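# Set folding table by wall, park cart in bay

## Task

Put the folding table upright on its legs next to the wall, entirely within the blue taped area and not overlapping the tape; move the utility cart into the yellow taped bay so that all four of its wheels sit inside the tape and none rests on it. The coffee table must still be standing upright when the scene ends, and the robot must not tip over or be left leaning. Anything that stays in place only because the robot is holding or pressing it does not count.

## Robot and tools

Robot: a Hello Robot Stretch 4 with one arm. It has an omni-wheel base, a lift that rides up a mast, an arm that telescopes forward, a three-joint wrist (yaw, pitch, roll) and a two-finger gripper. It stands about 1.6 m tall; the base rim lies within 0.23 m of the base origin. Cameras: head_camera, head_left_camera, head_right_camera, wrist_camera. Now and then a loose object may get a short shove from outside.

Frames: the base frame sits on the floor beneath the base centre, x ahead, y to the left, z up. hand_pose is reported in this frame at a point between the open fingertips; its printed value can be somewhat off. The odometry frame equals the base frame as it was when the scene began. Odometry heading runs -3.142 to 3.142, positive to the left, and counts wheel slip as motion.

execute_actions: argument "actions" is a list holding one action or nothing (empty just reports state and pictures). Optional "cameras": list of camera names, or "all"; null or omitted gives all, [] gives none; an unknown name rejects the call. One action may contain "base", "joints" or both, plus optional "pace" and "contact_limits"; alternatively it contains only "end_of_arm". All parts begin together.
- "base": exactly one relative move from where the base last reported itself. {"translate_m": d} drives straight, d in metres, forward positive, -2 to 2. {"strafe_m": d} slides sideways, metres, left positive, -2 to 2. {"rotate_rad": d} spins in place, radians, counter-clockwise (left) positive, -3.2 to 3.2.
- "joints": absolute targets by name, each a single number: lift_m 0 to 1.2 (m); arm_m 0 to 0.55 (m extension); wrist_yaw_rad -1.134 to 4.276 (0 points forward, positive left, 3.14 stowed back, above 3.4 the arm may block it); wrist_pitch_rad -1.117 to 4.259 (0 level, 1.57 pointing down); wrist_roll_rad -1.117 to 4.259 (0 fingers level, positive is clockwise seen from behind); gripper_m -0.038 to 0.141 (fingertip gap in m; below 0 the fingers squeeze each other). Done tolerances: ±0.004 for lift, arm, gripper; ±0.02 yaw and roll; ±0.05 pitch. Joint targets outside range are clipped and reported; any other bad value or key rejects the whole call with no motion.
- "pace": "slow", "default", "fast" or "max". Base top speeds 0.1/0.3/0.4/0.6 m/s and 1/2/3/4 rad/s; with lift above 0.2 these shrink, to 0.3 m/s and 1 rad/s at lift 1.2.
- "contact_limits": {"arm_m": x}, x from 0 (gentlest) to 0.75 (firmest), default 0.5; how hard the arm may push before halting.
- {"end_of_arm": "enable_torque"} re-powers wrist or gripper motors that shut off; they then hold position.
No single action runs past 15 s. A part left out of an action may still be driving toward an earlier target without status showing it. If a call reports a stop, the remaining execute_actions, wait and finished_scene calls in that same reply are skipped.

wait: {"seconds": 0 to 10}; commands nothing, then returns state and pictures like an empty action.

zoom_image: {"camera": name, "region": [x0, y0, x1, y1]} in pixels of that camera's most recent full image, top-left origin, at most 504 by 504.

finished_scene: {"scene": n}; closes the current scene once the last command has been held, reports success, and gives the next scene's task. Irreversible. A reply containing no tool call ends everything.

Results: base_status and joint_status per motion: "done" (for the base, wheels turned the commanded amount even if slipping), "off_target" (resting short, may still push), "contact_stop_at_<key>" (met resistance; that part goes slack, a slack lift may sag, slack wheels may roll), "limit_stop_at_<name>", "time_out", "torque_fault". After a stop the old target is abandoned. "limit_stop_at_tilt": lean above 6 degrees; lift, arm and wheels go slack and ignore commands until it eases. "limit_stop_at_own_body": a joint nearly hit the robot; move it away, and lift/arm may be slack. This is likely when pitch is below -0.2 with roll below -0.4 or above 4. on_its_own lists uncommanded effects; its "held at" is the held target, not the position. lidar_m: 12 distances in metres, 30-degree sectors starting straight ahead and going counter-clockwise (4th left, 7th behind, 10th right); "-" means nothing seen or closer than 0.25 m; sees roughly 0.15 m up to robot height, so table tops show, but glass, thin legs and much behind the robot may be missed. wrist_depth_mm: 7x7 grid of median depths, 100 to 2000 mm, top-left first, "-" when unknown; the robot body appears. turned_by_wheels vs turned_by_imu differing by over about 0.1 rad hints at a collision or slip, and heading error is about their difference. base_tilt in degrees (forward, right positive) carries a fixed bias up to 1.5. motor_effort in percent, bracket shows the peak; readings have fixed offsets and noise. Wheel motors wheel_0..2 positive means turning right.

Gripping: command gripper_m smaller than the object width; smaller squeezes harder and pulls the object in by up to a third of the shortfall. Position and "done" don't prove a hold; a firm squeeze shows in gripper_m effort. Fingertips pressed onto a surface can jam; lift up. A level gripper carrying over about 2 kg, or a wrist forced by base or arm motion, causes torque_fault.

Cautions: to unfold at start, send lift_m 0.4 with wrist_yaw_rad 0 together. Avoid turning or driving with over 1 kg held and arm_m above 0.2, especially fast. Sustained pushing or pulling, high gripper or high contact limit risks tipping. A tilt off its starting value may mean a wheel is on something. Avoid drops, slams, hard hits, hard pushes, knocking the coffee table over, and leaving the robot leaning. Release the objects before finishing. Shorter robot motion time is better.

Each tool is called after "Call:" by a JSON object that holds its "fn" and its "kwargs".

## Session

Call:
{"fn": "execute_actions", "kwargs": {"actions": [], "cameras": ["head_left_camera","head_camera"]}}

Scene clock: 0.00 s.
base_odometry: x=+0.000 y=+0.000 heading=+0.000 (m, m, rad; odometry frame)
turned_by_wheels: +0.000 (rad since the last result)
turned_by_imu: +0.000 (rad since the last result)
base_tilt: forward=-0.5 right=+0.1 (deg)
lidar_m: 1.82 1.69 1.05 0.69 0.64 0.67 0.85 0.79 0.81 1.03 1.43 1.41
base_status: not commanded
joint_positions: lift_m=+0.227 arm_m=+0.000 wrist_yaw_rad=+3.130 wrist_pitch_rad=-0.007 wrist_roll_rad=+0.010 gripper_m=+0.057
joint_status: not commanded
motor_effort: lift_m=+18 arm_m=-1 wrist_yaw_rad=-2 wrist_pitch_rad=-6 wrist_roll_rad=+0 gripper_m=-3 wheel_0=+0 wheel_1=+0 wheel_2=+0 (%)
hand_pose: x=-0.1165 y=+0.0909 z=+0.4074 quat_wxyz=(+0.006, +0.004, +0.005, +1.000) (m; base frame)
wrist_depth_mm: - 139 247 1138 904 723 603 / - 115 140 1118 917 715 603 / - 117 141 1138 917 715 609 / 143 142 217 1138 904 715 603 / 221 917 1008 1160 878 715 609 / 232 946 198 1138 195 699 597 / 235 931 976 120 854 668 609
pictures: head_camera, head_left_camera
Images, in order (width x height): head_camera 420x560, head_left_camera 420x672.

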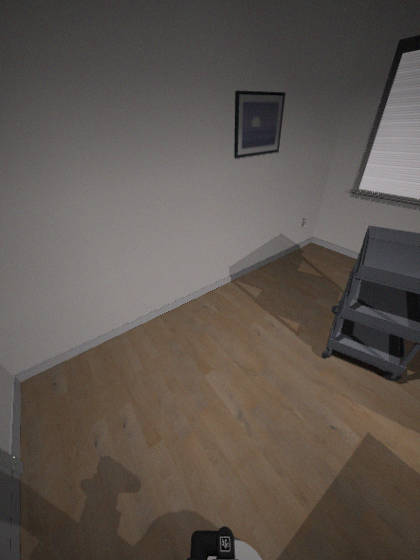

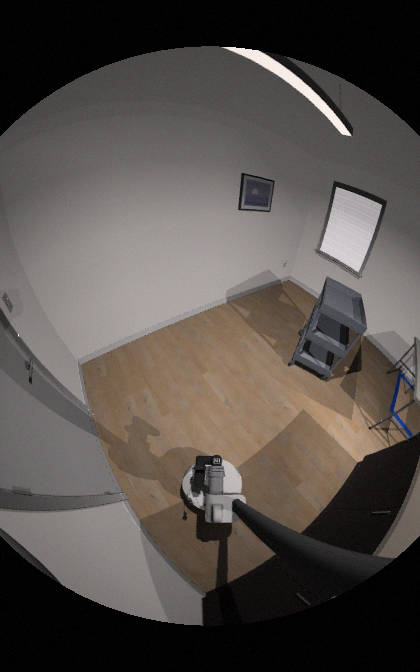

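Call:
{"fn": "execute_actions", "kwargs": {"actions": [{"base":{"rotate_rad":-1.0}}], "cameras": []}}

Call:
{"fn": "execute_actions", "kwargs": {"actions": [{"base":{"strafe_m":-0.3}}], "cameras": []}}

Call:
{"fn": "execute_actions", "kwargs": {"actions": [{"base":{"translate_m":1.0}}], "cameras": ["head_left_camera","head_camera"]}}

Scene clock: 5.50 s.
base_odometry: x=+0.000 y=+0.000 heading=-0.999 (m, m, rad; odometry frame)
turned_by_wheels: -0.999 (rad since the last result)
turned_by_imu: -1.018 (rad since the last result)
base_tilt: forward=-0.4 right=+0.0 (deg)
lidar_m: 1.41 1.40 1.78 1.69 1.00 0.68 0.66 0.68 0.84 0.79 0.82 1.08
base_status: done
joint_positions: lift_m=+0.227 arm_m=+0.000 wrist_yaw_rad=+3.130 wrist_pitch_rad=-0.007 wrist_roll_rad=+0.010 gripper_m=+0.057
joint_status: not commanded
motor_effort: lift_m=+18(18) arm_m=-1(0) wrist_yaw_rad=-1(1) wrist_pitch_rad=-6(6) wrist_roll_rad=-1(1) gripper_m=-2(0) wheel_0=+5(11) wheel_1=+5(12) wheel_2=+5(12) (%)
hand_pose: x=-0.1165 y=+0.0909 z=+0.4074 quat_wxyz=(+0.006, +0.004, +0.005, +1.000) (m; base frame)
wrist_depth_mm: - 140 248 788 778 788 788 / - 115 140 798 788 788 798 / - 117 141 798 788 788 798 / 143 141 216 809 798 788 798 / 221 798 809 809 798 798 809 / 233 798 198 809 195 809 798 / 234 788 798 120 798 809 809
pictures: none
No camera images: the call's "cameras" was empty. Leave "cameras" out to get every camera's image.

Scene clock: 7.83 s.
base_odometry: x=-0.252 y=-0.162 heading=-0.999 (m, m, rad; odometry frame)
turned_by_wheels: +0.000 (rad since the last result)
turned_by_imu: -0.001 (rad since the last result)
base_tilt: forward=-0.6 right=+0.0 (deg)
lidar_m: 1.59 1.51 2.12 1.99 1.00 0.66 0.65 0.65 0.55 0.49 0.51 0.70
base_status: done
joint_positions: lift_m=+0.227 arm_m=+0.000 wrist_yaw_rad=+3.130 wrist_pitch_rad=-0.007 wrist_roll_rad=+0.010 gripper_m=+0.057
joint_status: not commanded
motor_effort: lift_m=+18(18) arm_m=-1(1) wrist_yaw_rad=-2(2) wrist_pitch_rad=-7(6) wrist_roll_rad=-1(2) gripper_m=-2(2) wheel_0=+3(9) wheel_1=-2(12) wheel_2=+0(7) (%)
hand_pose: x=-0.1165 y=+0.0909 z=+0.4074 quat_wxyz=(+0.006, +0.004, +0.005, +1.000) (m; base frame)
wrist_depth_mm: - 140 247 778 778 788 768 / - 115 140 788 788 778 778 / - 116 141 778 798 809 778 / 143 141 216 788 798 788 778 / 221 778 788 788 798 798 778 / 233 778 198 798 196 778 788 / 233 778 798 120 798 768 788
pictures: none
No camera images: the call's "cameras" was empty. Leave "cameras" out to get every camera's image.

Scene clock: 12.63 s.
base_odometry: x=+0.289 y=-1.003 heading=-0.999 (m, m, rad; odometry frame)
turned_by_wheels: +0.000 (rad since the last result)
turned_by_imu: -0.001 (rad since the last result)
base_tilt: forward=-0.2 right=+0.0 (deg)
lidar_m: 1.24 0.63 0.65 2.04 2.12 1.73 1.64 0.71 0.48 0.43 0.44 0.65
base_status: done
joint_positions: lift_m=+0.227 arm_m=+0.000 wrist_yaw_rad=+3.130 wrist_pitch_rad=-0.007 wrist_roll_rad=+0.010 gripper_m=+0.057
joint_status: not commanded
motor_effort: lift_m=+18(18) arm_m=-1(1) wrist_yaw_rad=-2(2) wrist_pitch_rad=-6(7) wrist_roll_rad=-2(0) gripper_m=-2(1) wheel_0=+2(7) wheel_1=+2(10) wheel_2=-3(10) (%)
hand_pose: x=-0.1165 y=+0.0909 z=+0.4074 quat_wxyz=(+0.006, +0.004, +0.005, +1.000) (m; base frame)
wrist_depth_mm: - 139 247 1756 1808 1756 1808 / - 115 140 1808 1756 1808 1808 / - 117 141 1756 1863 1808 1808 / 143 141 216 1808 1863 1808 1863 / 221 1281 1808 1808 1808 1863 1863 / 231 1281 198 1430 195 1464 1499 / 233 931 991 120 991 891 1025
pictures: head_camera, head_left_camera
Images, in order (width x height): head_camera 420x560, head_left_camera 420x672.

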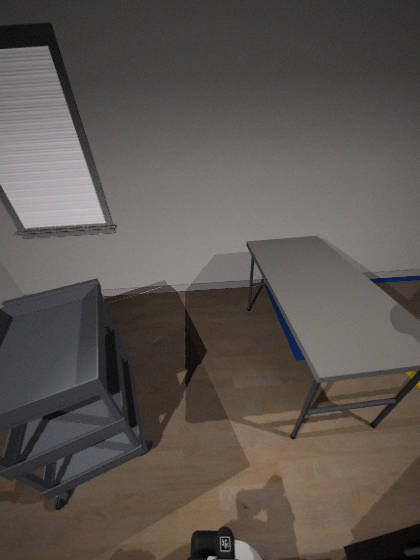

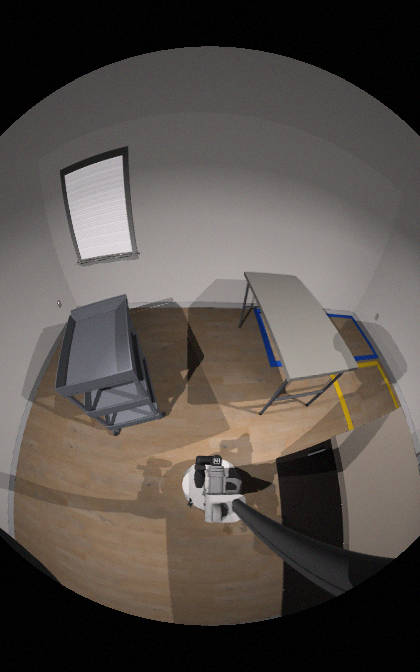

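Same layout. Repeat.

Call:
{"fn": "execute_actions", "kwargs": {"actions": [{"base":{"rotate_rad":0.06}}], "cameras": []}}

Call:
{"fn": "execute_actions", "kwargs": {"actions": [{"base":{"translate_m":0.8}}], "cameras": []}}

Call:
{"fn": "execute_actions", "kwargs": {"actions": [{"base":{"rotate_rad":-1.571}}], "cameras": []}}

Call:
{"fn": "execute_actions", "kwargs": {"actions": [{"base":{"translate_m":0.75},"pace":"slow"}], "cameras": []}}

Call:
{"fn": "execute_actions", "kwargs": {"actions": [{"base":{"translate_m":0.75},"pace":"slow"}], "cameras": ["head_left_camera"]}}

Scene clock: 19.00 s.
base_odometry: x=+0.289 y=-1.003 heading=-0.940 (m, m, rad; odometry frame)
turned_by_wheels: +0.059 (rad since the last result)
turned_by_imu: +0.059 (rad since the last result)
base_tilt: forward=-0.5 right=+0.2 (deg)
lidar_m: 1.52 0.64 0.66 2.06 2.18 1.74 1.64 0.63 0.47 0.43 0.45 0.67
base_status: done
joint_positions: lift_m=+0.227 arm_m=+0.000 wrist_yaw_rad=+3.130 wrist_pitch_rad=-0.007 wrist_roll_rad=+0.010 gripper_m=+0.057
joint_status: not commanded
motor_effort: lift_m=+18(18) arm_m=-1(1) wrist_yaw_rad=-1(2) wrist_pitch_rad=-7(6) wrist_roll_rad=-1(1) gripper_m=-2(2) wheel_0=-5(3) wheel_1=-4(7) wheel_2=-5(6) (%)
hand_pose: x=-0.1165 y=+0.0909 z=+0.4074 quat_wxyz=(+0.006, +0.004, +0.005, +1.000) (m; base frame)
wrist_depth_mm: - 140 247 1863 1756 1661 1708 / - 115 140 1756 1756 1708 1708 / - 117 141 1756 1808 1756 1708 / 143 141 216 1808 1708 1756 1708 / 221 1160 1808 1863 1808 1808 1808 / 231 1229 199 1430 195 1464 1499 / 234 931 976 120 991 904 1025
pictures: none
No camera images: the call's "cameras" was empty. Leave "cameras" out to get every camera's image.

Scene clock: 23.13 s.
base_odometry: x=+0.762 y=-1.648 heading=-0.939 (m, m, rad; odometry frame)
turned_by_wheels: +0.000 (rad since the last result)
turned_by_imu: -0.001 (rad since the last result)
base_tilt: forward=-0.5 right=+0.0 (deg)
lidar_m: 1.27 1.32 0.54 0.44 0.42 2.57 1.85 0.80 0.40 0.39 0.40 0.56
base_status: done
joint_positions: lift_m=+0.227 arm_m=+0.000 wrist_yaw_rad=+3.130 wrist_pitch_rad=-0.007 wrist_roll_rad=+0.010 gripper_m=+0.057
joint_status: not commanded
motor_effort: lift_m=+18(18) arm_m=-1(1) wrist_yaw_rad=-2(1) wrist_pitch_rad=-6(8) wrist_roll_rad=+0(0) gripper_m=-3(1) wheel_0=+3(4) wheel_1=+3(9) wheel_2=-1(9) (%)
hand_pose: x=-0.1165 y=+0.0909 z=+0.4074 quat_wxyz=(+0.006, +0.004, +0.005, +1.000) (m; base frame)
wrist_depth_mm: - 140 247 - - - - / - 115 140 - - - - / - 117 141 - - - - / 143 141 217 - - - - / 221 1160 1983 - - - - / 231 1205 199 1464 195 1499 1499 / 234 946 960 120 991 904 1008
pictures: none
No camera images: the call's "cameras" was empty. Leave "cameras" out to get every camera's image.

Scene clock: 25.20 s.
base_odometry: x=+0.762 y=-1.649 heading=-2.509 (m, m, rad; odometry frame)
turned_by_wheels: -1.570 (rad since the last result)
turned_by_imu: -1.598 (rad since the last result)
base_tilt: forward=-0.4 right=+0.1 (deg)
lidar_m: 0.37 0.40 0.55 1.27 1.32 0.54 0.45 0.43 2.54 1.81 0.77 0.43
base_status: done
joint_positions: lift_m=+0.227 arm_m=+0.000 wrist_yaw_rad=+3.130 wrist_pitch_rad=-0.007 wrist_roll_rad=+0.010 gripper_m=+0.057
joint_status: not commanded
motor_effort: lift_m=+18(18) arm_m=-1(1) wrist_yaw_rad=-2(2) wrist_pitch_rad=-6(6) wrist_roll_rad=+0(1) gripper_m=-2(3) wheel_0=+4(8) wheel_1=+3(9) wheel_2=+5(15) (%)
hand_pose: x=-0.1165 y=+0.0909 z=+0.4074 quat_wxyz=(+0.006, +0.004, +0.005, +1.000) (m; base frame)
wrist_depth_mm: - 140 246 741 732 - 1863 / - 115 140 - - - 1808 / - 117 140 640 - - 1863 / 143 141 216 - 723 - 1863 / 221 - - - - - 1863 / 232 931 199 991 195 1464 1499 / 233 544 591 120 715 891 1025
pictures: none
No camera images: the call's "cameras" was empty. Leave "cameras" out to get every camera's image.

Scene clock: 34.00 s.
base_odometry: x=+0.157 y=-2.091 heading=-2.509 (m, m, rad; odometry frame)
turned_by_wheels: +0.000 (rad since the last result)
turned_by_imu: -0.003 (rad since the last result)
base_tilt: forward=-0.2 right=-0.1 (deg)
lidar_m: 0.25 0.25 0.25 0.25 0.25 1.85 1.14 1.44 0.66 0.25 0.25 0.25
base_status: done
joint_positions: lift_m=+0.227 arm_m=+0.000 wrist_yaw_rad=+3.130 wrist_pitch_rad=-0.007 wrist_roll_rad=+0.010 gripper_m=+0.057
joint_status: not commanded
motor_effort: lift_m=+18(18) arm_m=-1(1) wrist_yaw_rad=-1(1) wrist_pitch_rad=-6(7) wrist_roll_rad=+0(0) gripper_m=-2(2) wheel_0=+5(8) wheel_1=+7(8) wheel_2=-10(15) (%)
hand_pose: x=-0.1165 y=+0.0909 z=+0.4074 quat_wxyz=(+0.006, +0.004, +0.005, +1.000) (m; base frame)
wrist_depth_mm: - 140 247 - - - 1863 / - 115 140 1464 - - 1921 / - 116 141 - - - 1863 / 143 141 216 - - - 1863 / 220 - 1708 1808 - - 1863 / 231 1430 199 1430 195 1464 1499 / 233 946 976 120 991 891 1025
pictures: none
No camera images: the call's "cameras" was empty. Leave "cameras" out to get every camera's image.

Scene clock: 42.77 s.
base_odometry: x=-0.448 y=-2.535 heading=-2.509 (m, m, rad; odometry frame)
turned_by_wheels: +0.001 (rad since the last result)
turned_by_imu: -0.002 (rad since the last result)
base_tilt: forward=-0.4 right=+0.1 (deg)
lidar_m: 0.25 0.25 0.25 0.25 0.25 0.25 1.89 0.90 0.76 1.69 0.25 0.25
base_status: done
joint_positions: lift_m=+0.227 arm_m=+0.000 wrist_yaw_rad=+3.130 wrist_pitch_rad=-0.007 wrist_roll_rad=+0.010 gripper_m=+0.057
joint_status: not commanded
motor_effort: lift_m=+18(18) arm_m=-1(1) wrist_yaw_rad=-1(2) wrist_pitch_rad=-7(6) wrist_roll_rad=+1(1) gripper_m=-2(2) wheel_0=+6(7) wheel_1=+7(10) wheel_2=-6(17) (%)
hand_pose: x=-0.1165 y=+0.0909 z=+0.4074 quat_wxyz=(+0.006, +0.004, +0.005, +1.000) (m; base frame)
wrist_depth_mm: - 140 247 - - - 580 / - 115 140 - - - 1661 / - 117 141 - - - 1708 / 143 142 216 - - - 1661 / 221 - - - - - 1756 / 233 1430 199 1464 195 1464 1464 / 233 931 976 120 991 904 1008
pictures: head_left_camera
Images, in order (width x height): head_left_camera 420x672.

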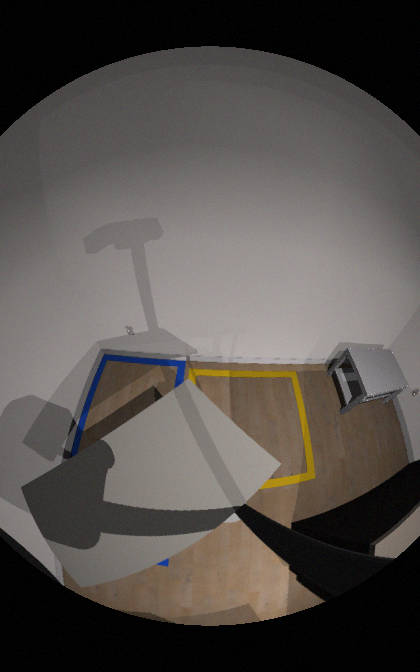

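Call:
{"fn": "execute_actions", "kwargs": {"actions": [{"base":{"translate_m":0.2},"pace":"slow"}], "cameras": []}}

Call:
{"fn": "execute_actions", "kwargs": {"actions": [{"base":{"strafe_m":0.4},"pace":"slow"}], "cameras": []}}

Call:
{"fn": "execute_actions", "kwargs": {"actions": [{"base":{"strafe_m":-0.9}}], "cameras": []}}

Call:
{"fn": "execute_actions", "kwargs": {"actions": [{"base":{"rotate_rad":1.571}}], "cameras": ["head_camera"]}}

Scene clock: 51.13 s.
base_odometry: x=-0.609 y=-2.653 heading=-2.509 (m, m, rad; odometry frame)
turned_by_wheels: +0.000 (rad since the last result)
turned_by_imu: -0.002 (rad since the last result)
base_tilt: forward=-0.3 right=+0.1 (deg)
lidar_m: 0.25 0.25 0.25 0.25 0.25 0.25 2.08 0.93 0.88 1.37 0.25 0.25
base_status: done
joint_positions: lift_m=+0.227 arm_m=+0.000 wrist_yaw_rad=+3.130 wrist_pitch_rad=-0.007 wrist_roll_rad=+0.010 gripper_m=+0.057
joint_status: not commanded
motor_effort: lift_m=+18(18) arm_m=+0(0) wrist_yaw_rad=-2(2) wrist_pitch_rad=-7(6) wrist_roll_rad=+1(0) gripper_m=-2(0) wheel_0=+5(8) wheel_1=+6(13) wheel_2=-8(12) (%)
hand_pose: x=-0.1165 y=+0.0909 z=+0.4074 quat_wxyz=(+0.006, +0.004, +0.005, +1.000) (m; base frame)
wrist_depth_mm: - 139 246 - - 574 580 / - 115 140 - - - 1708 / - 116 141 - - - 1863 / 143 142 216 - - - 1863 / 220 - - - - - 1708 / 231 1464 198 1430 195 1464 1499 / 234 931 976 120 991 842 1008
pictures: none
No camera images: the call's "cameras" was empty. Leave "cameras" out to get every camera's image.

Scene clock: 56.27 s.
base_odometry: x=-0.372 y=-2.975 heading=-2.508 (m, m, rad; odometry frame)
turned_by_wheels: +0.000 (rad since the last result)
turned_by_imu: +0.001 (rad since the last result)
base_tilt: forward=-0.5 right=+0.0 (deg)
lidar_m: 0.25 0.25 0.25 0.25 0.25 0.25 0.25 1.48 1.19 1.75 0.25 0.25
base_status: done
joint_positions: lift_m=+0.227 arm_m=+0.000 wrist_yaw_rad=+3.130 wrist_pitch_rad=-0.007 wrist_roll_rad=+0.010 gripper_m=+0.057
joint_status: not commanded
motor_effort: lift_m=+18(18) arm_m=-1(1) wrist_yaw_rad=-2(1) wrist_pitch_rad=-7(7) wrist_roll_rad=+1(1) gripper_m=-1(0) wheel_0=-5(12) wheel_1=+9(12) wheel_2=+0(5) (%)
hand_pose: x=-0.1165 y=+0.0909 z=+0.4074 quat_wxyz=(+0.006, +0.004, +0.005, +1.000) (m; base frame)
wrist_depth_mm: - 139 247 - 574 574 574 / - 115 140 - - 1618 1255 / - 117 141 - - 1808 1255 / 143 142 217 - - 1756 1229 / 220 - - - - 1661 1182 / 231 1464 198 1430 195 1464 1205 / 232 931 991 120 976 891 1008
pictures: none
No camera images: the call's "cameras" was empty. Leave "cameras" out to get every camera's image.

Scene clock: 60.60 s.
base_odometry: x=-0.905 y=-2.249 heading=-2.508 (m, m, rad; odometry frame)
turned_by_wheels: +0.000 (rad since the last result)
turned_by_imu: -0.005 (rad since the last result)
base_tilt: forward=-0.3 right=+0.1 (deg)
lidar_m: 0.95 1.01 0.66 0.67 0.98 2.34 0.64 0.64 0.88 1.18 0.88 1.01
base_status: done
joint_positions: lift_m=+0.227 arm_m=+0.000 wrist_yaw_rad=+3.130 wrist_pitch_rad=-0.007 wrist_roll_rad=+0.010 gripper_m=+0.057
joint_status: not commanded
motor_effort: lift_m=+18(18) arm_m=-1(0) wrist_yaw_rad=-1(1) wrist_pitch_rad=-6(6) wrist_roll_rad=+0(0) gripper_m=-2(2) wheel_0=+2(9) wheel_1=-3(11) wheel_2=+0(6) (%)
hand_pose: x=-0.1165 y=+0.0909 z=+0.4074 quat_wxyz=(+0.006, +0.004, +0.005, +1.000) (m; base frame)
wrist_depth_mm: - 139 246 - - - - / - 115 140 - - - - / - 117 141 - - - - / 143 142 217 - - - - / 221 768 788 - - - - / 232 768 198 1430 195 1464 1499 / 234 778 878 120 991 891 1025
pictures: none
No camera images: the call's "cameras" was empty. Leave "cameras" out to get every camera's image.

Scene clock: 62.67 s.
base_odometry: x=-0.905 y=-2.249 heading=-0.938 (m, m, rad; odometry frame)
turned_by_wheels: +1.570 (rad since the last result)
turned_by_imu: +1.597 (rad since the last result)
base_tilt: forward=-0.5 right=+0.1 (deg)
lidar_m: 0.66 0.95 2.30 0.62 0.64 0.89 1.21 0.87 1.01 0.96 1.00 0.64
base_status: done
joint_positions: lift_m=+0.227 arm_m=+0.000 wrist_yaw_rad=+3.130 wrist_pitch_rad=-0.007 wrist_roll_rad=+0.010 gripper_m=+0.057
joint_status: not commanded
motor_effort: lift_m=+18(18) arm_m=-1(1) wrist_yaw_rad=-1(1) wrist_pitch_rad=-7(7) wrist_roll_rad=+1(1) gripper_m=-2(1) wheel_0=-3(13) wheel_1=-5(13) wheel_2=-5(12) (%)
hand_pose: x=-0.1165 y=+0.0909 z=+0.4074 quat_wxyz=(+0.006, +0.004, +0.005, +1.000) (m; base frame)
wrist_depth_mm: - 140 247 - - - 866 / - 115 140 - - 1281 831 / - 117 141 - - 1308 854 / 143 142 216 - - 1308 842 / 220 1499 1983 - - 1281 831 / 231 1060 199 1430 195 1182 842 / 235 931 991 120 991 891 831
pictures: head_camera
Images, in order (width x height): head_camera 420x560.

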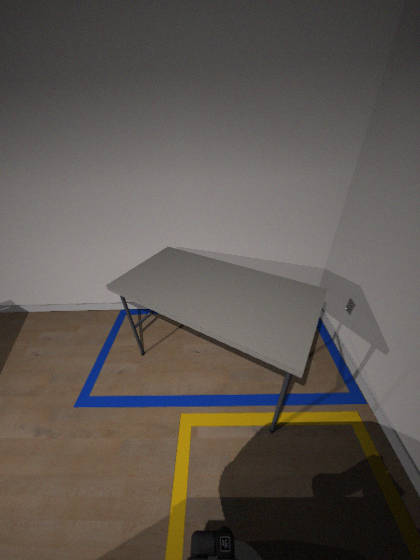

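Call:
{"fn": "execute_actions", "kwargs": {"actions": [{"base":{"strafe_m":-0.42}}], "cameras": []}}

Call:
{"fn": "execute_actions", "kwargs": {"actions": [{"base":{"translate_m":0.3}}], "cameras": []}}

Call:
{"fn": "execute_actions", "kwargs": {"actions": [{"base":{"translate_m":0.52},"pace":"slow"}], "cameras": []}}

Call:
{"fn": "execute_actions", "kwargs": {"actions": [{"base":{"translate_m":-0.82},"joints":{"lift_m":0.4,"wrist_yaw_rad":0,"gripper_m":0.12}}], "cameras": []}}

Call:
{"fn": "execute_actions", "kwargs": {"actions": [{"base":{"strafe_m":0.7}}], "cameras": ["head_camera","wrist_camera"]}}

Scene clock: 72.07 s.
base_odometry: x=-1.243 y=-2.498 heading=-0.939 (m, m, rad; odometry frame)
turned_by_wheels: +0.000 (rad since the last result)
turned_by_imu: -0.004 (rad since the last result)
base_tilt: forward=-0.6 right=+0.2 (deg)
lidar_m: 0.57 0.65 2.54 1.05 1.08 1.47 0.82 0.79 0.58 0.53 0.56 0.79
base_status: done
joint_positions: lift_m=+0.227 arm_m=+0.000 wrist_yaw_rad=+3.130 wrist_pitch_rad=-0.007 wrist_roll_rad=+0.010 gripper_m=+0.057
joint_status: not commanded
motor_effort: lift_m=+18(18) arm_m=-1(1) wrist_yaw_rad=-1(1) wrist_pitch_rad=-6(7) wrist_roll_rad=-1(0) gripper_m=-1(2) wheel_0=+0(7) wheel_1=-4(12) wheel_2=+0(4) (%)
hand_pose: x=-0.1165 y=+0.0909 z=+0.4074 quat_wxyz=(+0.006, +0.004, +0.005, +1.000) (m; base frame)
wrist_depth_mm: - 139 247 - - - - / - 115 140 - - - 1576 / - 116 141 - - - 1464 / 143 141 216 - - - 1499 / 220 1118 1808 1921 - - 1464 / 232 1098 198 1078 195 1464 1366 / 234 931 991 120 1008 904 1008
pictures: none
No camera images: the call's "cameras" was empty. Leave "cameras" out to get every camera's image.

Scene clock: 74.53 s.
base_odometry: x=-1.066 y=-2.739 heading=-0.938 (m, m, rad; odometry frame)
turned_by_wheels: +0.000 (rad since the last result)
turned_by_imu: +0.000 (rad since the last result)
base_tilt: forward=-0.6 right=+0.0 (deg)
lidar_m: 0.29 0.29 0.81 2.54 1.12 1.49 1.11 0.78 0.56 0.53 0.56 0.78
base_status: done
joint_positions: lift_m=+0.227 arm_m=+0.000 wrist_yaw_rad=+3.130 wrist_pitch_rad=-0.007 wrist_roll_rad=+0.010 gripper_m=+0.057
joint_status: not commanded
motor_effort: lift_m=+18(18) arm_m=-1(1) wrist_yaw_rad=-2(2) wrist_pitch_rad=-7(6) wrist_roll_rad=-1(1) gripper_m=-2(1) wheel_0=+4(7) wheel_1=+5(9) wheel_2=-4(9) (%)
hand_pose: x=-0.1165 y=+0.0909 z=+0.4074 quat_wxyz=(+0.006, +0.004, +0.005, +1.000) (m; base frame)
wrist_depth_mm: - 140 246 - - - - / - 115 140 - - - 1576 / - 117 141 - - - 1499 / 143 141 216 - - - 1499 / 220 1281 1756 1983 - - 1499 / 232 1255 198 1336 195 1464 1366 / 234 931 976 121 1008 891 1008
pictures: none
No camera images: the call's "cameras" was empty. Leave "cameras" out to get every camera's image.

Scene clock: 81.00 s.
base_odometry: x=-0.759 y=-3.158 heading=-0.937 (m, m, rad; odometry frame)
turned_by_wheels: +0.001 (rad since the last result)
turned_by_imu: -0.001 (rad since the last result)
base_tilt: forward=-0.5 right=+0.0 (deg)
lidar_m: 0.28 0.25 0.25 2.57 1.42 1.49 1.64 0.79 0.56 0.53 0.55 0.80
base_status: done
joint_positions: lift_m=+0.227 arm_m=+0.000 wrist_yaw_rad=+3.130 wrist_pitch_rad=-0.007 wrist_roll_rad=+0.010 gripper_m=+0.057
joint_status: not commanded
motor_effort: lift_m=+18(18) arm_m=+0(1) wrist_yaw_rad=-3(30) wrist_pitch_rad=-7(7) wrist_roll_rad=+0(1) gripper_m=-2(0) wheel_0=+9(18) wheel_1=+9(15) wheel_2=-7(17) (%)
hand_pose: x=-0.1167 y=+0.0908 z=+0.4074 quat_wxyz=(+0.006, +0.004, +0.005, +1.000) (m; base frame)
wrist_depth_mm: - 139 246 - - - - / - 114 140 - - - 1576 / - 116 141 - - - 1499 / 143 141 216 - - - 1499 / 220 1308 1808 - - - 1499 / 232 1281 198 1430 195 1464 1336 / 233 917 976 120 991 891 1025
pictures: none
No camera images: the call's "cameras" was empty. Leave "cameras" out to get every camera's image.

Scene clock: 85.23 s.
base_odometry: x=-1.244 y=-2.497 heading=-0.938 (m, m, rad; odometry frame)
turned_by_wheels: +0.000 (rad since the last result)
turned_by_imu: -0.002 (rad since the last result)
base_tilt: forward=-0.5 right=+0.0 (deg)
lidar_m: 0.94 1.02 1.65 1.06 1.06 1.50 0.81 0.79 0.55 0.53 0.55 0.80
base_status: done
joint_positions: lift_m=+0.400 arm_m=+0.000 wrist_yaw_rad=+0.000 wrist_pitch_rad=-0.007 wrist_roll_rad=+0.011 gripper_m=+0.120
joint_status: all done
motor_effort: lift_m=+20(21) arm_m=+0(0) wrist_yaw_rad=-3(33) wrist_pitch_rad=-8(14) wrist_roll_rad=-1(1) gripper_m=+0(1) wheel_0=-3(8) wheel_1=-5(11) wheel_2=+3(12) (%)
hand_pose: x=+0.4593 y=-0.0873 z=+0.5801 quat_wxyz=(+1.000, +0.005, -0.003, +0.000) (m; base frame)
wrist_depth_mm: 1661 1618 1618 1618 1537 1205 759 / 1618 1618 1537 1537 1576 1182 750 / 1397 1336 891 1576 1537 1160 759 / 1618 1618 1576 1576 1576 1182 741 / 1618 1618 1618 1576 1576 1060 741 / 1618 1618 226 1576 1576 214 741 / 1336 1281 1336 123 1336 1138 750
pictures: none
No camera images: the call's "cameras" was empty. Leave "cameras" out to get every camera's image.

Scene clock: 88.90 s.
base_odometry: x=-0.680 y=-2.083 heading=-0.938 (m, m, rad; odometry frame)
turned_by_wheels: +0.000 (rad since the last result)
turned_by_imu: +0.002 (rad since the last result)
base_tilt: forward=-0.4 right=-0.1 (deg)
lidar_m: 1.02 1.20 1.97 0.53 0.35 0.50 1.44 1.00 1.19 1.24 1.30 1.02
base_status: done
joint_positions: lift_m=+0.400 arm_m=+0.000 wrist_yaw_rad=+0.000 wrist_pitch_rad=-0.007 wrist_roll_rad=+0.011 gripper_m=+0.120
joint_status: not commanded
motor_effort: lift_m=+19(20) arm_m=+0(0) wrist_yaw_rad=-3(3) wrist_pitch_rad=-7(8) wrist_roll_rad=+0(2) gripper_m=-1(0) wheel_0=+0(14) wheel_1=+3(14) wheel_2=+0(2) (%)
hand_pose: x=+0.4592 y=-0.0874 z=+0.5801 quat_wxyz=(+1.000, +0.005, -0.003, +0.000) (m; base frame)
wrist_depth_mm: 1661 1576 1576 1576 1576 1537 1537 / 1661 1618 1576 1537 1537 1537 1537 / 1661 1618 1255 1205 1138 1118 1499 / 1576 1576 1618 1537 1576 1576 1537 / 1618 1618 1576 1576 1537 1576 1537 / 1661 1618 226 1576 1576 213 1537 / 1366 1255 1308 123 1336 1308 1336
pictures: head_camera, wrist_camera
Images, in order (width x height): head_camera 420x560, wrist_camera 616x392.

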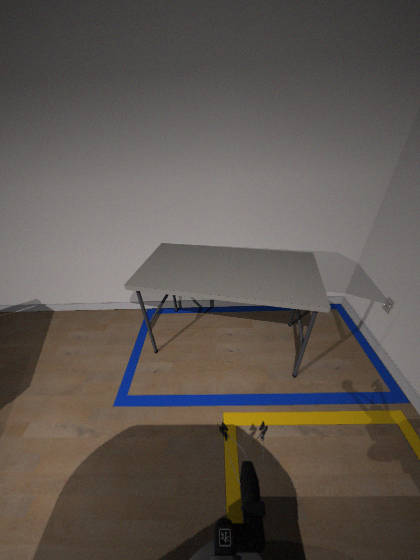

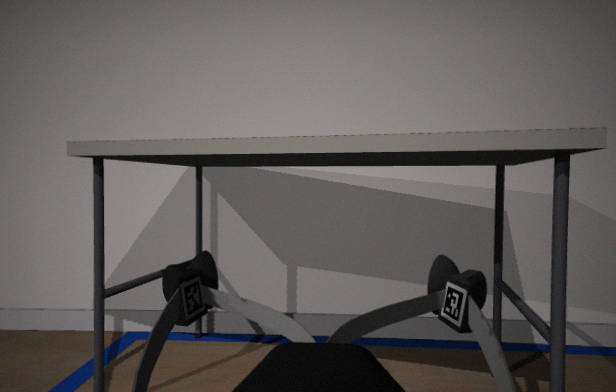

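Call:
{"fn": "execute_actions", "kwargs": {"actions": [{"base":{"translate_m":0.4}}], "cameras": []}}

Call:
{"fn": "execute_actions", "kwargs": {"actions": [{"base":{"strafe_m":0.62}}], "cameras": ["wrist_camera"]}}

Scene clock: 94.20 s.
base_odometry: x=-0.443 y=-2.406 heading=-0.937 (m, m, rad; odometry frame)
turned_by_wheels: +0.000 (rad since the last result)
turned_by_imu: -0.002 (rad since the last result)
base_tilt: forward=-0.4 right=+0.1 (deg)
lidar_m: 0.63 0.74 1.95 1.81 0.79 0.63 1.43 1.34 1.30 1.24 0.79 0.64
base_status: done
joint_positions: lift_m=+0.400 arm_m=+0.000 wrist_yaw_rad=+0.000 wrist_pitch_rad=-0.007 wrist_roll_rad=+0.011 gripper_m=+0.120
joint_status: not commanded
motor_effort: lift_m=+19(19) arm_m=+0(0) wrist_yaw_rad=-3(2) wrist_pitch_rad=-8(7) wrist_roll_rad=-1(0) gripper_m=+2(0) wheel_0=+2(5) wheel_1=+3(7) wheel_2=-2(11) (%)
hand_pose: x=+0.4592 y=-0.0874 z=+0.5801 quat_wxyz=(+1.000, +0.005, -0.003, +0.000) (m; base frame)
wrist_depth_mm: 1205 1205 1182 1160 1138 1138 1118 / 1229 1182 1182 1160 1118 387 364 / 634 615 603 591 580 574 569 / 1229 1205 1182 1205 1182 1138 1138 / 1229 1205 1205 1205 1182 1138 1118 / 1255 1229 225 1182 1160 213 1160 / 1229 1229 1205 123 1160 1160 1160
pictures: none
No camera images: the call's "cameras" was empty. Leave "cameras" out to get every camera's image.

Scene clock: 97.60 s.
base_odometry: x=+0.057 y=-2.039 heading=-0.937 (m, m, rad; odometry frame)
turned_by_wheels: +0.000 (rad since the last result)
turned_by_imu: +0.001 (rad since the last result)
base_tilt: forward=-0.4 right=+0.1 (deg)
lidar_m: 0.76 1.42 1.43 1.17 2.99 0.53 0.52 0.55 1.72 1.87 0.94 0.78
base_status: done
joint_positions: lift_m=+0.400 arm_m=+0.000 wrist_yaw_rad=+0.000 wrist_pitch_rad=-0.007 wrist_roll_rad=+0.011 gripper_m=+0.120
joint_status: not commanded
motor_effort: lift_m=+19(19) arm_m=+0(0) wrist_yaw_rad=-2(2) wrist_pitch_rad=-8(8) wrist_roll_rad=+1(1) gripper_m=+0(0) wheel_0=-2(10) wheel_1=+1(11) wheel_2=+0(3) (%)
hand_pose: x=+0.4592 y=-0.0874 z=+0.5801 quat_wxyz=(+1.000, +0.005, -0.003, +0.000) (m; base frame)
wrist_depth_mm: 1182 1205 1182 1160 1138 1138 1118 / 1205 1182 1182 1160 1160 1138 1118 / 1229 1205 1182 788 574 569 569 / 1229 1205 1205 1182 1160 1160 1160 / 1205 1229 1205 1205 1182 1160 1138 / 1229 1205 225 1182 1160 213 1160 / 1255 1205 1205 123 1160 1182 1138
pictures: wrist_camera
Images, in order (width x height): wrist_camera 616x392.

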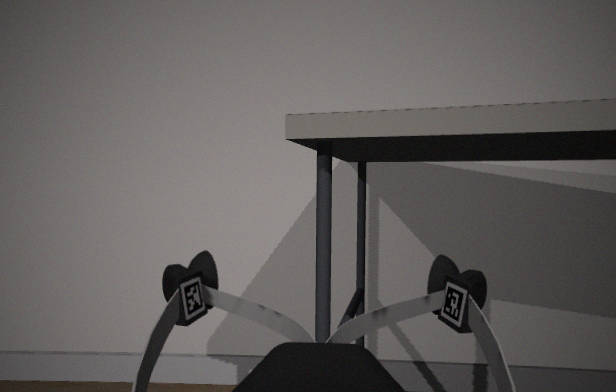

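Call:
{"fn": "execute_actions", "kwargs": {"actions": [{"base":{"translate_m":0.2},"joints":{"arm_m":0.2}}], "cameras": []}}

Call:
{"fn": "execute_actions", "kwargs": {"actions": [{"joints":{"gripper_m":-0.01}}], "cameras": ["wrist_camera"]}}

Call:
{"fn": "execute_actions", "kwargs": {"actions": [{"base":{"translate_m":-0.2},"pace":"slow"}], "cameras": []}}

Call:
{"fn": "execute_actions", "kwargs": {"actions": [{"base":{"strafe_m":-0.12},"pace":"slow"}], "cameras": []}}

Call:
{"fn": "execute_actions", "kwargs": {"actions": [{"joints":{"gripper_m":0.12}}], "cameras": []}}

Call:
{"fn": "execute_actions", "kwargs": {"actions": [{"joints":{"arm_m":0,"lift_m":0.5}}], "cameras": ["head_left_camera"]}}

Call:
{"fn": "execute_actions", "kwargs": {"actions": [{"base":{"rotate_rad":1.571}}], "cameras": []}}

Call:
{"fn": "execute_actions", "kwargs": {"actions": [{"base":{"translate_m":0.5}}], "cameras": ["head_camera","wrist_camera"]}}

Call:
{"fn": "wait", "kwargs": {"seconds": 0}}

Scene clock: 109.80 s.
base_odometry: x=+0.175 y=-2.200 heading=-0.937 (m, m, rad; odometry frame)
turned_by_wheels: +0.000 (rad since the last result)
turned_by_imu: -0.001 (rad since the last result)
base_tilt: forward=-0.5 right=+0.2 (deg)
lidar_m: 0.57 1.22 1.70 1.22 1.23 0.75 0.74 0.74 1.95 1.85 0.70 0.58
base_status: done
joint_positions: lift_m=+0.400 arm_m=+0.199 wrist_yaw_rad=+0.000 wrist_pitch_rad=-0.007 wrist_roll_rad=+0.011 gripper_m=+0.120
joint_status: all done
motor_effort: lift_m=+19(19) arm_m=+6(7) wrist_yaw_rad=-2(1) wrist_pitch_rad=-6(7) wrist_roll_rad=+0(0) gripper_m=-1(0) wheel_0=+4(7) wheel_1=+6(9) wheel_2=-4(11) (%)
hand_pose: x=+0.6583 y=-0.0874 z=+0.5802 quat_wxyz=(+1.000, +0.005, -0.004, +0.000) (m; base frame)
wrist_depth_mm: 788 778 176 169 168 168 169 / 798 798 778 207 260 262 262 / 798 798 778 210 591 585 580 / 809 798 788 778 768 759 750 / 809 809 778 788 768 768 768 / 809 809 226 207 768 213 759 / 820 809 798 124 768 768 768
pictures: none
No camera images: the call's "cameras" was empty. Leave "cameras" out to get every camera's image.

Scene clock: 111.93 s.
base_odometry: x=+0.175 y=-2.200 heading=-0.937 (m, m, rad; odometry frame)
turned_by_wheels: +0.000 (rad since the last result)
turned_by_imu: -0.001 (rad since the last result)
base_tilt: forward=-0.5 right=+0.2 (deg)
lidar_m: 0.58 1.23 1.70 1.24 1.23 0.75 0.71 0.76 1.92 1.87 0.70 0.59
base_status: not commanded
joint_positions: lift_m=+0.400 arm_m=+0.199 wrist_yaw_rad=+0.001 wrist_pitch_rad=-0.007 wrist_roll_rad=+0.011 gripper_m=-0.010
joint_status: all done
motor_effort: lift_m=+19(19) arm_m=+4(6) wrist_yaw_rad=-6(7) wrist_pitch_rad=-7(7) wrist_roll_rad=+0(1) gripper_m=-16(14) wheel_0=+4(4) wheel_1=+5(5) wheel_2=-4(3) (%)
hand_pose: x=+0.6588 y=-0.0870 z=+0.5802 quat_wxyz=(+1.000, +0.005, -0.004, +0.001) (m; base frame)
wrist_depth_mm: 788 778 173 169 169 168 169 / 798 778 778 204 259 262 260 / 809 798 778 206 591 591 580 / 809 788 788 208 768 759 750 / 809 798 788 208 778 759 741 / 809 798 186 202 185 768 750 / 820 809 809 131 778 778 768
pictures: wrist_camera
Images, in order (width x height): wrist_camera 616x392.

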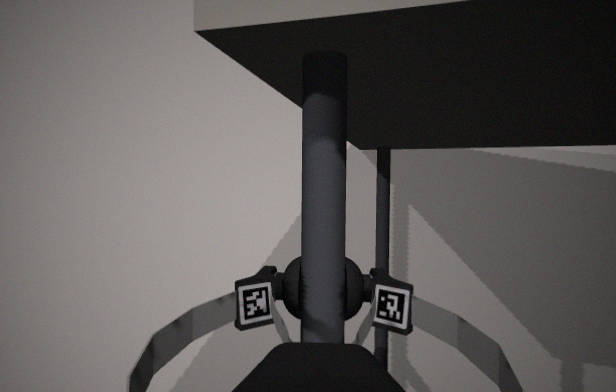

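Scene clock: 115.23 s.
base_odometry: x=+0.057 y=-2.039 heading=-0.937 (m, m, rad; odometry frame)
turned_by_wheels: +0.000 (rad since the last result)
turned_by_imu: -0.002 (rad since the last result)
base_tilt: forward=-0.5 right=+0.0 (deg)
lidar_m: 0.58 1.42 1.43 1.18 3.01 0.54 0.53 0.55 1.75 1.85 0.80 0.57
base_status: done
joint_positions: lift_m=+0.400 arm_m=+0.199 wrist_yaw_rad=+0.001 wrist_pitch_rad=-0.007 wrist_roll_rad=+0.011 gripper_m=-0.010
joint_status: not commanded
motor_effort: lift_m=+19(19) arm_m=+4(4) wrist_yaw_rad=-4(7) wrist_pitch_rad=-7(7) wrist_roll_rad=-1(2) gripper_m=-16(16) wheel_0=-7(10) wheel_1=-7(8) wheel_2=+8(14) (%)
hand_pose: x=+0.6588 y=-0.0872 z=+0.5802 quat_wxyz=(+1.000, +0.005, -0.004, +0.000) (m; base frame)
wrist_depth_mm: 991 991 182 168 168 168 169 / 1008 991 991 206 262 260 260 / 1025 1008 976 208 591 585 574 / 1008 1008 991 715 960 946 946 / 1025 1008 991 206 960 976 931 / 1008 1025 187 203 185 960 946 / 1042 1008 1008 131 991 960 960
pictures: none
No camera images: the call's "cameras" was empty. Leave "cameras" out to get every camera's image.

Scene clock: 117.57 s.
base_odometry: x=-0.040 y=-2.110 heading=-0.936 (m, m, rad; odometry frame)
turned_by_wheels: +0.001 (rad since the last result)
turned_by_imu: +0.002 (rad since the last result)
base_tilt: forward=-0.5 right=-0.1 (deg)
lidar_m: 0.57 1.43 1.61 1.29 3.11 0.55 0.52 1.64 1.74 1.74 0.82 0.60
base_status: done
joint_positions: lift_m=+0.400 arm_m=+0.199 wrist_yaw_rad=+0.011 wrist_pitch_rad=-0.007 wrist_roll_rad=+0.011 gripper_m=-0.010
joint_status: not commanded
on_its_own: wrist_yaw_rad is at rest, and its effort (-34) is outside its rest range (-13 to +13)
motor_effort: lift_m=+19(19) arm_m=+4(4) wrist_yaw_rad=-34(43) wrist_pitch_rad=-6(7) wrist_roll_rad=+1(1) gripper_m=-14(15) wheel_0=+13(17) wheel_1=-3(9) wheel_2=+4(10) (%)
hand_pose: x=+0.6597 y=-0.0843 z=+0.5802 quat_wxyz=(+1.000, +0.005, -0.004, +0.005) (m; base frame)
wrist_depth_mm: 1008 991 170 169 168 168 170 / 1008 1008 991 215 262 262 262 / 1025 1008 991 397 597 585 585 / 1025 1008 991 707 960 931 931 / 1042 1008 991 206 976 946 931 / 1042 1008 183 201 186 960 946 / 1042 1025 1008 127 960 960 960
pictures: none
No camera images: the call's "cameras" was empty. Leave "cameras" out to get every camera's image.

Scene clock: 119.70 s.
base_odometry: x=-0.040 y=-2.110 heading=-0.937 (m, m, rad; odometry frame)
turned_by_wheels: -0.001 (rad since the last result)
turned_by_imu: -0.001 (rad since the last result)
base_tilt: forward=-0.4 right=+0.0 (deg)
lidar_m: 0.57 1.45 1.58 1.31 3.14 0.54 0.52 1.60 1.75 1.75 0.80 0.59
base_status: not commanded
joint_positions: lift_m=+0.400 arm_m=+0.199 wrist_yaw_rad=+0.001 wrist_pitch_rad=-0.007 wrist_roll_rad=+0.011 gripper_m=+0.120
joint_status: all done
motor_effort: lift_m=+19(19) arm_m=+4(3) wrist_yaw_rad=-4(33) wrist_pitch_rad=-6(6) wrist_roll_rad=+0(0) gripper_m=+0(12) wheel_0=+6(13) wheel_1=-3(3) wheel_2=+4(4) (%)
hand_pose: x=+0.6588 y=-0.0873 z=+0.5802 quat_wxyz=(+1.000, +0.005, -0.004, +0.000) (m; base frame)
wrist_depth_mm: 1008 991 170 169 169 168 169 / 1008 991 991 215 262 262 262 / 1008 991 1008 399 597 585 580 / 1025 991 991 715 960 946 931 / 1025 1008 991 715 976 960 946 / 1025 1008 227 204 960 213 960 / 1008 1025 1008 123 960 960 960
pictures: none
No camera images: the call's "cameras" was empty. Leave "cameras" out to get every camera's image.

Scene clock: 121.40 s.
base_odometry: x=-0.040 y=-2.110 heading=-0.937 (m, m, rad; odometry frame)
turned_by_wheels: +0.000 (rad since the last result)
turned_by_imu: -0.001 (rad since the last result)
base_tilt: forward=-0.3 right=-0.1 (deg)
lidar_m: 0.57 1.45 1.61 1.31 3.15 0.54 0.53 1.63 1.76 1.74 0.81 0.61
base_status: not commanded
joint_positions: lift_m=+0.500 arm_m=+0.001 wrist_yaw_rad=+0.000 wrist_pitch_rad=-0.007 wrist_roll_rad=+0.011 gripper_m=+0.120
joint_status: all done
motor_effort: lift_m=+20(20) arm_m=-6(7) wrist_yaw_rad=-1(3) wrist_pitch_rad=-6(7) wrist_roll_rad=+0(1) gripper_m=+1(1) wheel_0=+6(6) wheel_1=-3(3) wheel_2=+4(4) (%)
hand_pose: x=+0.4605 y=-0.0874 z=+0.6801 quat_wxyz=(+1.000, +0.005, -0.004, +0.000) (m; base frame)
wrist_depth_mm: 1205 1182 1182 1182 1138 1160 1138 / 1229 1182 1182 1182 1160 1160 1138 / 1229 1205 1160 1160 1160 1138 1118 / 1229 1205 1182 364 355 347 342 / 1229 1205 1205 1182 1160 1160 1138 / 1229 1205 226 1160 1182 213 1118 / 1255 1255 1255 124 1182 1160 1138
pictures: head_left_camera
Images, in order (width x height): head_left_camera 420x672.

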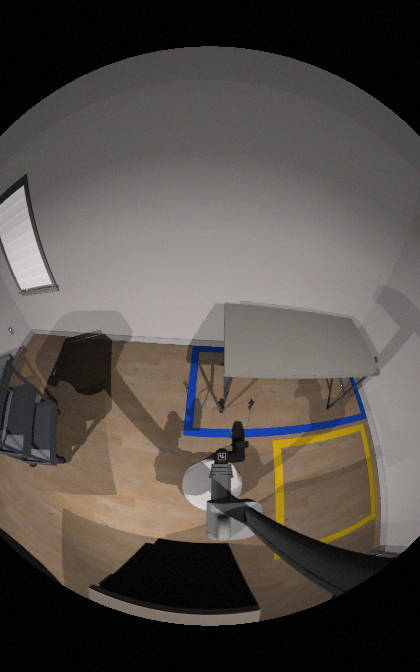

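Scene clock: 123.47 s.
base_odometry: x=-0.040 y=-2.110 heading=+0.633 (m, m, rad; odometry frame)
turned_by_wheels: +1.570 (rad since the last result)
turned_by_imu: +1.597 (rad since the last result)
base_tilt: forward=-0.4 right=-0.1 (deg)
lidar_m: 1.31 3.11 0.54 0.50 1.66 1.81 1.75 0.82 0.60 0.57 1.44 1.55
base_status: done
joint_positions: lift_m=+0.500 arm_m=+0.001 wrist_yaw_rad=+0.000 wrist_pitch_rad=-0.007 wrist_roll_rad=+0.011 gripper_m=+0.120
joint_status: not commanded
motor_effort: lift_m=+19(20) arm_m=-6(7) wrist_yaw_rad=-2(1) wrist_pitch_rad=-8(7) wrist_roll_rad=-1(1) gripper_m=+1(1) wheel_0=-3(6) wheel_1=-5(9) wheel_2=-4(14) (%)
hand_pose: x=+0.4605 y=-0.0874 z=+0.6802 quat_wxyz=(+1.000, +0.005, -0.004, +0.000) (m; base frame)
wrist_depth_mm: - - - - - - - / - - - - - - - / - - - - - - - / - - - - - - - / - - 1499 1205 1576 - - / - - 226 1661 1308 213 1983 / 1576 1464 1464 123 1366 1499 1661
pictures: none
No camera images: the call's "cameras" was empty. Leave "cameras" out to get every camera's image.

Scene clock: 126.63 s.
base_odometry: x=+0.363 y=-1.814 heading=+0.634 (m, m, rad; odometry frame)
turned_by_wheels: +0.000 (rad since the last result)
turned_by_imu: -0.001 (rad since the last result)
base_tilt: forward=-0.5 right=-0.1 (deg)
lidar_m: 0.79 2.56 2.44 0.51 0.54 0.77 2.26 0.84 0.78 1.37 1.42 0.99
base_status: done
joint_positions: lift_m=+0.500 arm_m=+0.001 wrist_yaw_rad=+0.000 wrist_pitch_rad=-0.007 wrist_roll_rad=+0.011 gripper_m=+0.120
joint_status: not commanded
motor_effort: lift_m=+19(19) arm_m=-6(6) wrist_yaw_rad=-2(2) wrist_pitch_rad=-8(7) wrist_roll_rad=+0(1) gripper_m=+0(1) wheel_0=+2(8) wheel_1=+4(9) wheel_2=-3(13) (%)
hand_pose: x=+0.4605 y=-0.0874 z=+0.6802 quat_wxyz=(+1.000, +0.005, -0.004, +0.000) (m; base frame)
wrist_depth_mm: - - - - - - - / - - - - - - - / - - 615 654 715 778 - / - - - - - - - / - - 1078 1182 1182 - - / - - 226 668 707 213 1983 / 1537 1464 842 123 1499 798 1618
pictures: head_camera, wrist_camera
Images, in order (width x height): head_camera 420x560, wrist_camera 616x392.

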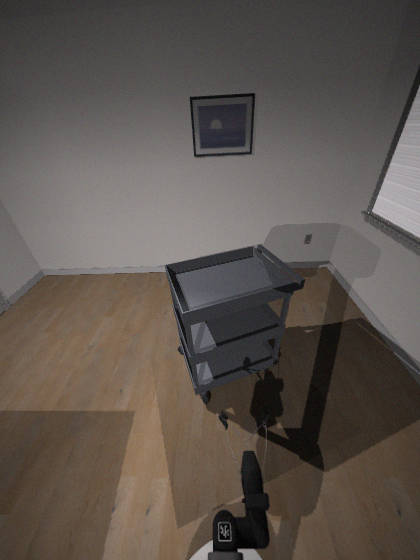

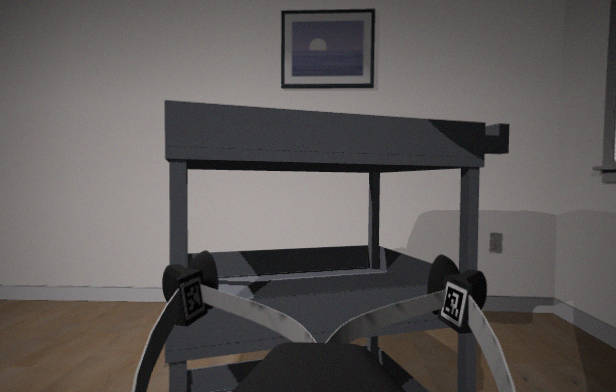

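Scene clock: 126.63 s.
base_odometry: x=+0.363 y=-1.814 heading=+0.634 (m, m, rad; odometry frame)
turned_by_wheels: +0.000 (rad since the last result)
turned_by_imu: -0.001 (rad since the last result)
base_tilt: forward=-0.5 right=-0.1 (deg)
lidar_m: 0.79 2.56 2.44 0.51 0.54 0.77 2.26 0.84 0.78 1.37 1.42 0.99
base_status: done
joint_positions: lift_m=+0.500 arm_m=+0.001 wrist_yaw_rad=+0.000 wrist_pitch_rad=-0.007 wrist_roll_rad=+0.011 gripper_m=+0.120
joint_status: not commanded
motor_effort: lift_m=+19(19) arm_m=-6(6) wrist_yaw_rad=-2(2) wrist_pitch_rad=-8(7) wrist_roll_rad=+0(1) gripper_m=+0(1) wheel_0=+2(8) wheel_1=+4(9) wheel_2=-3(13) (%)
hand_pose: x=+0.4605 y=-0.0874 z=+0.6802 quat_wxyz=(+1.000, +0.005, -0.004, +0.000) (m; base frame)
wrist_depth_mm: - - - - - - - / - - - - - - - / - - 615 654 715 778 - / - - - - - - - / - - 1078 1182 1182 - - / - - 226 668 707 213 1983 / 1537 1464 842 123 1499 798 1618
pictures: head_camera, head_left_camera, head_right_camera, wrist_camera
Images, in order (width x height): head_camera 420x560, head_left_camera 420x672, head_right_camera 420x672, wrist_camera 616x392.

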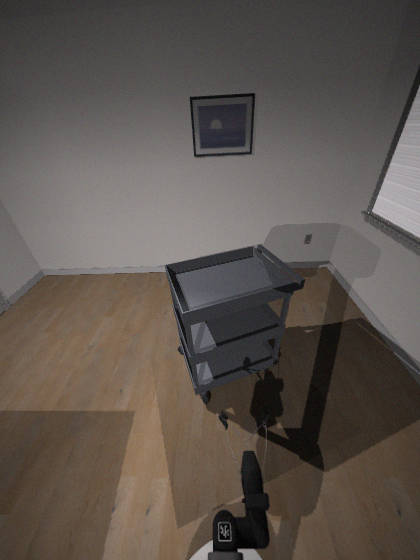

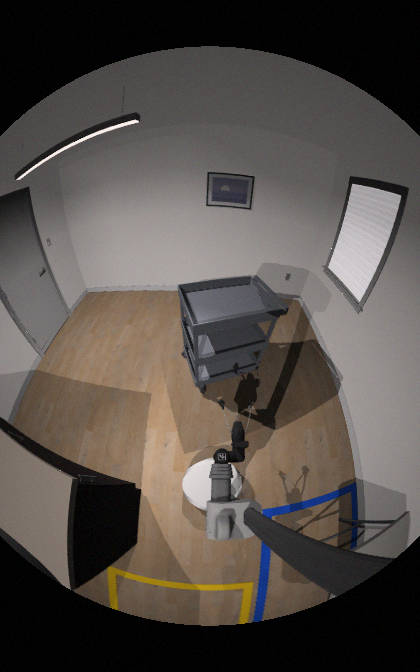

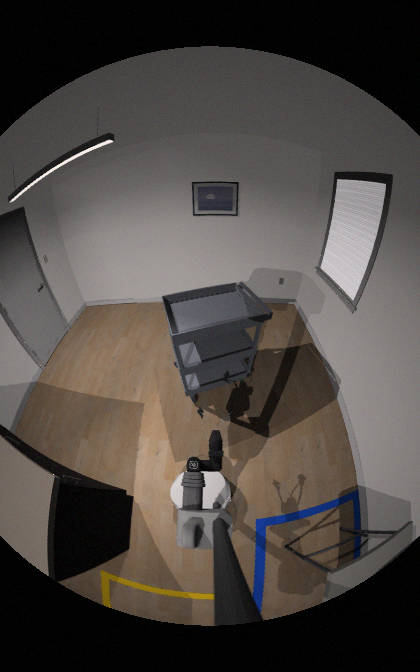

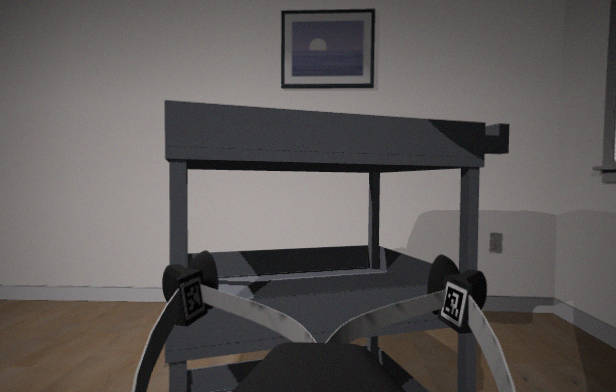

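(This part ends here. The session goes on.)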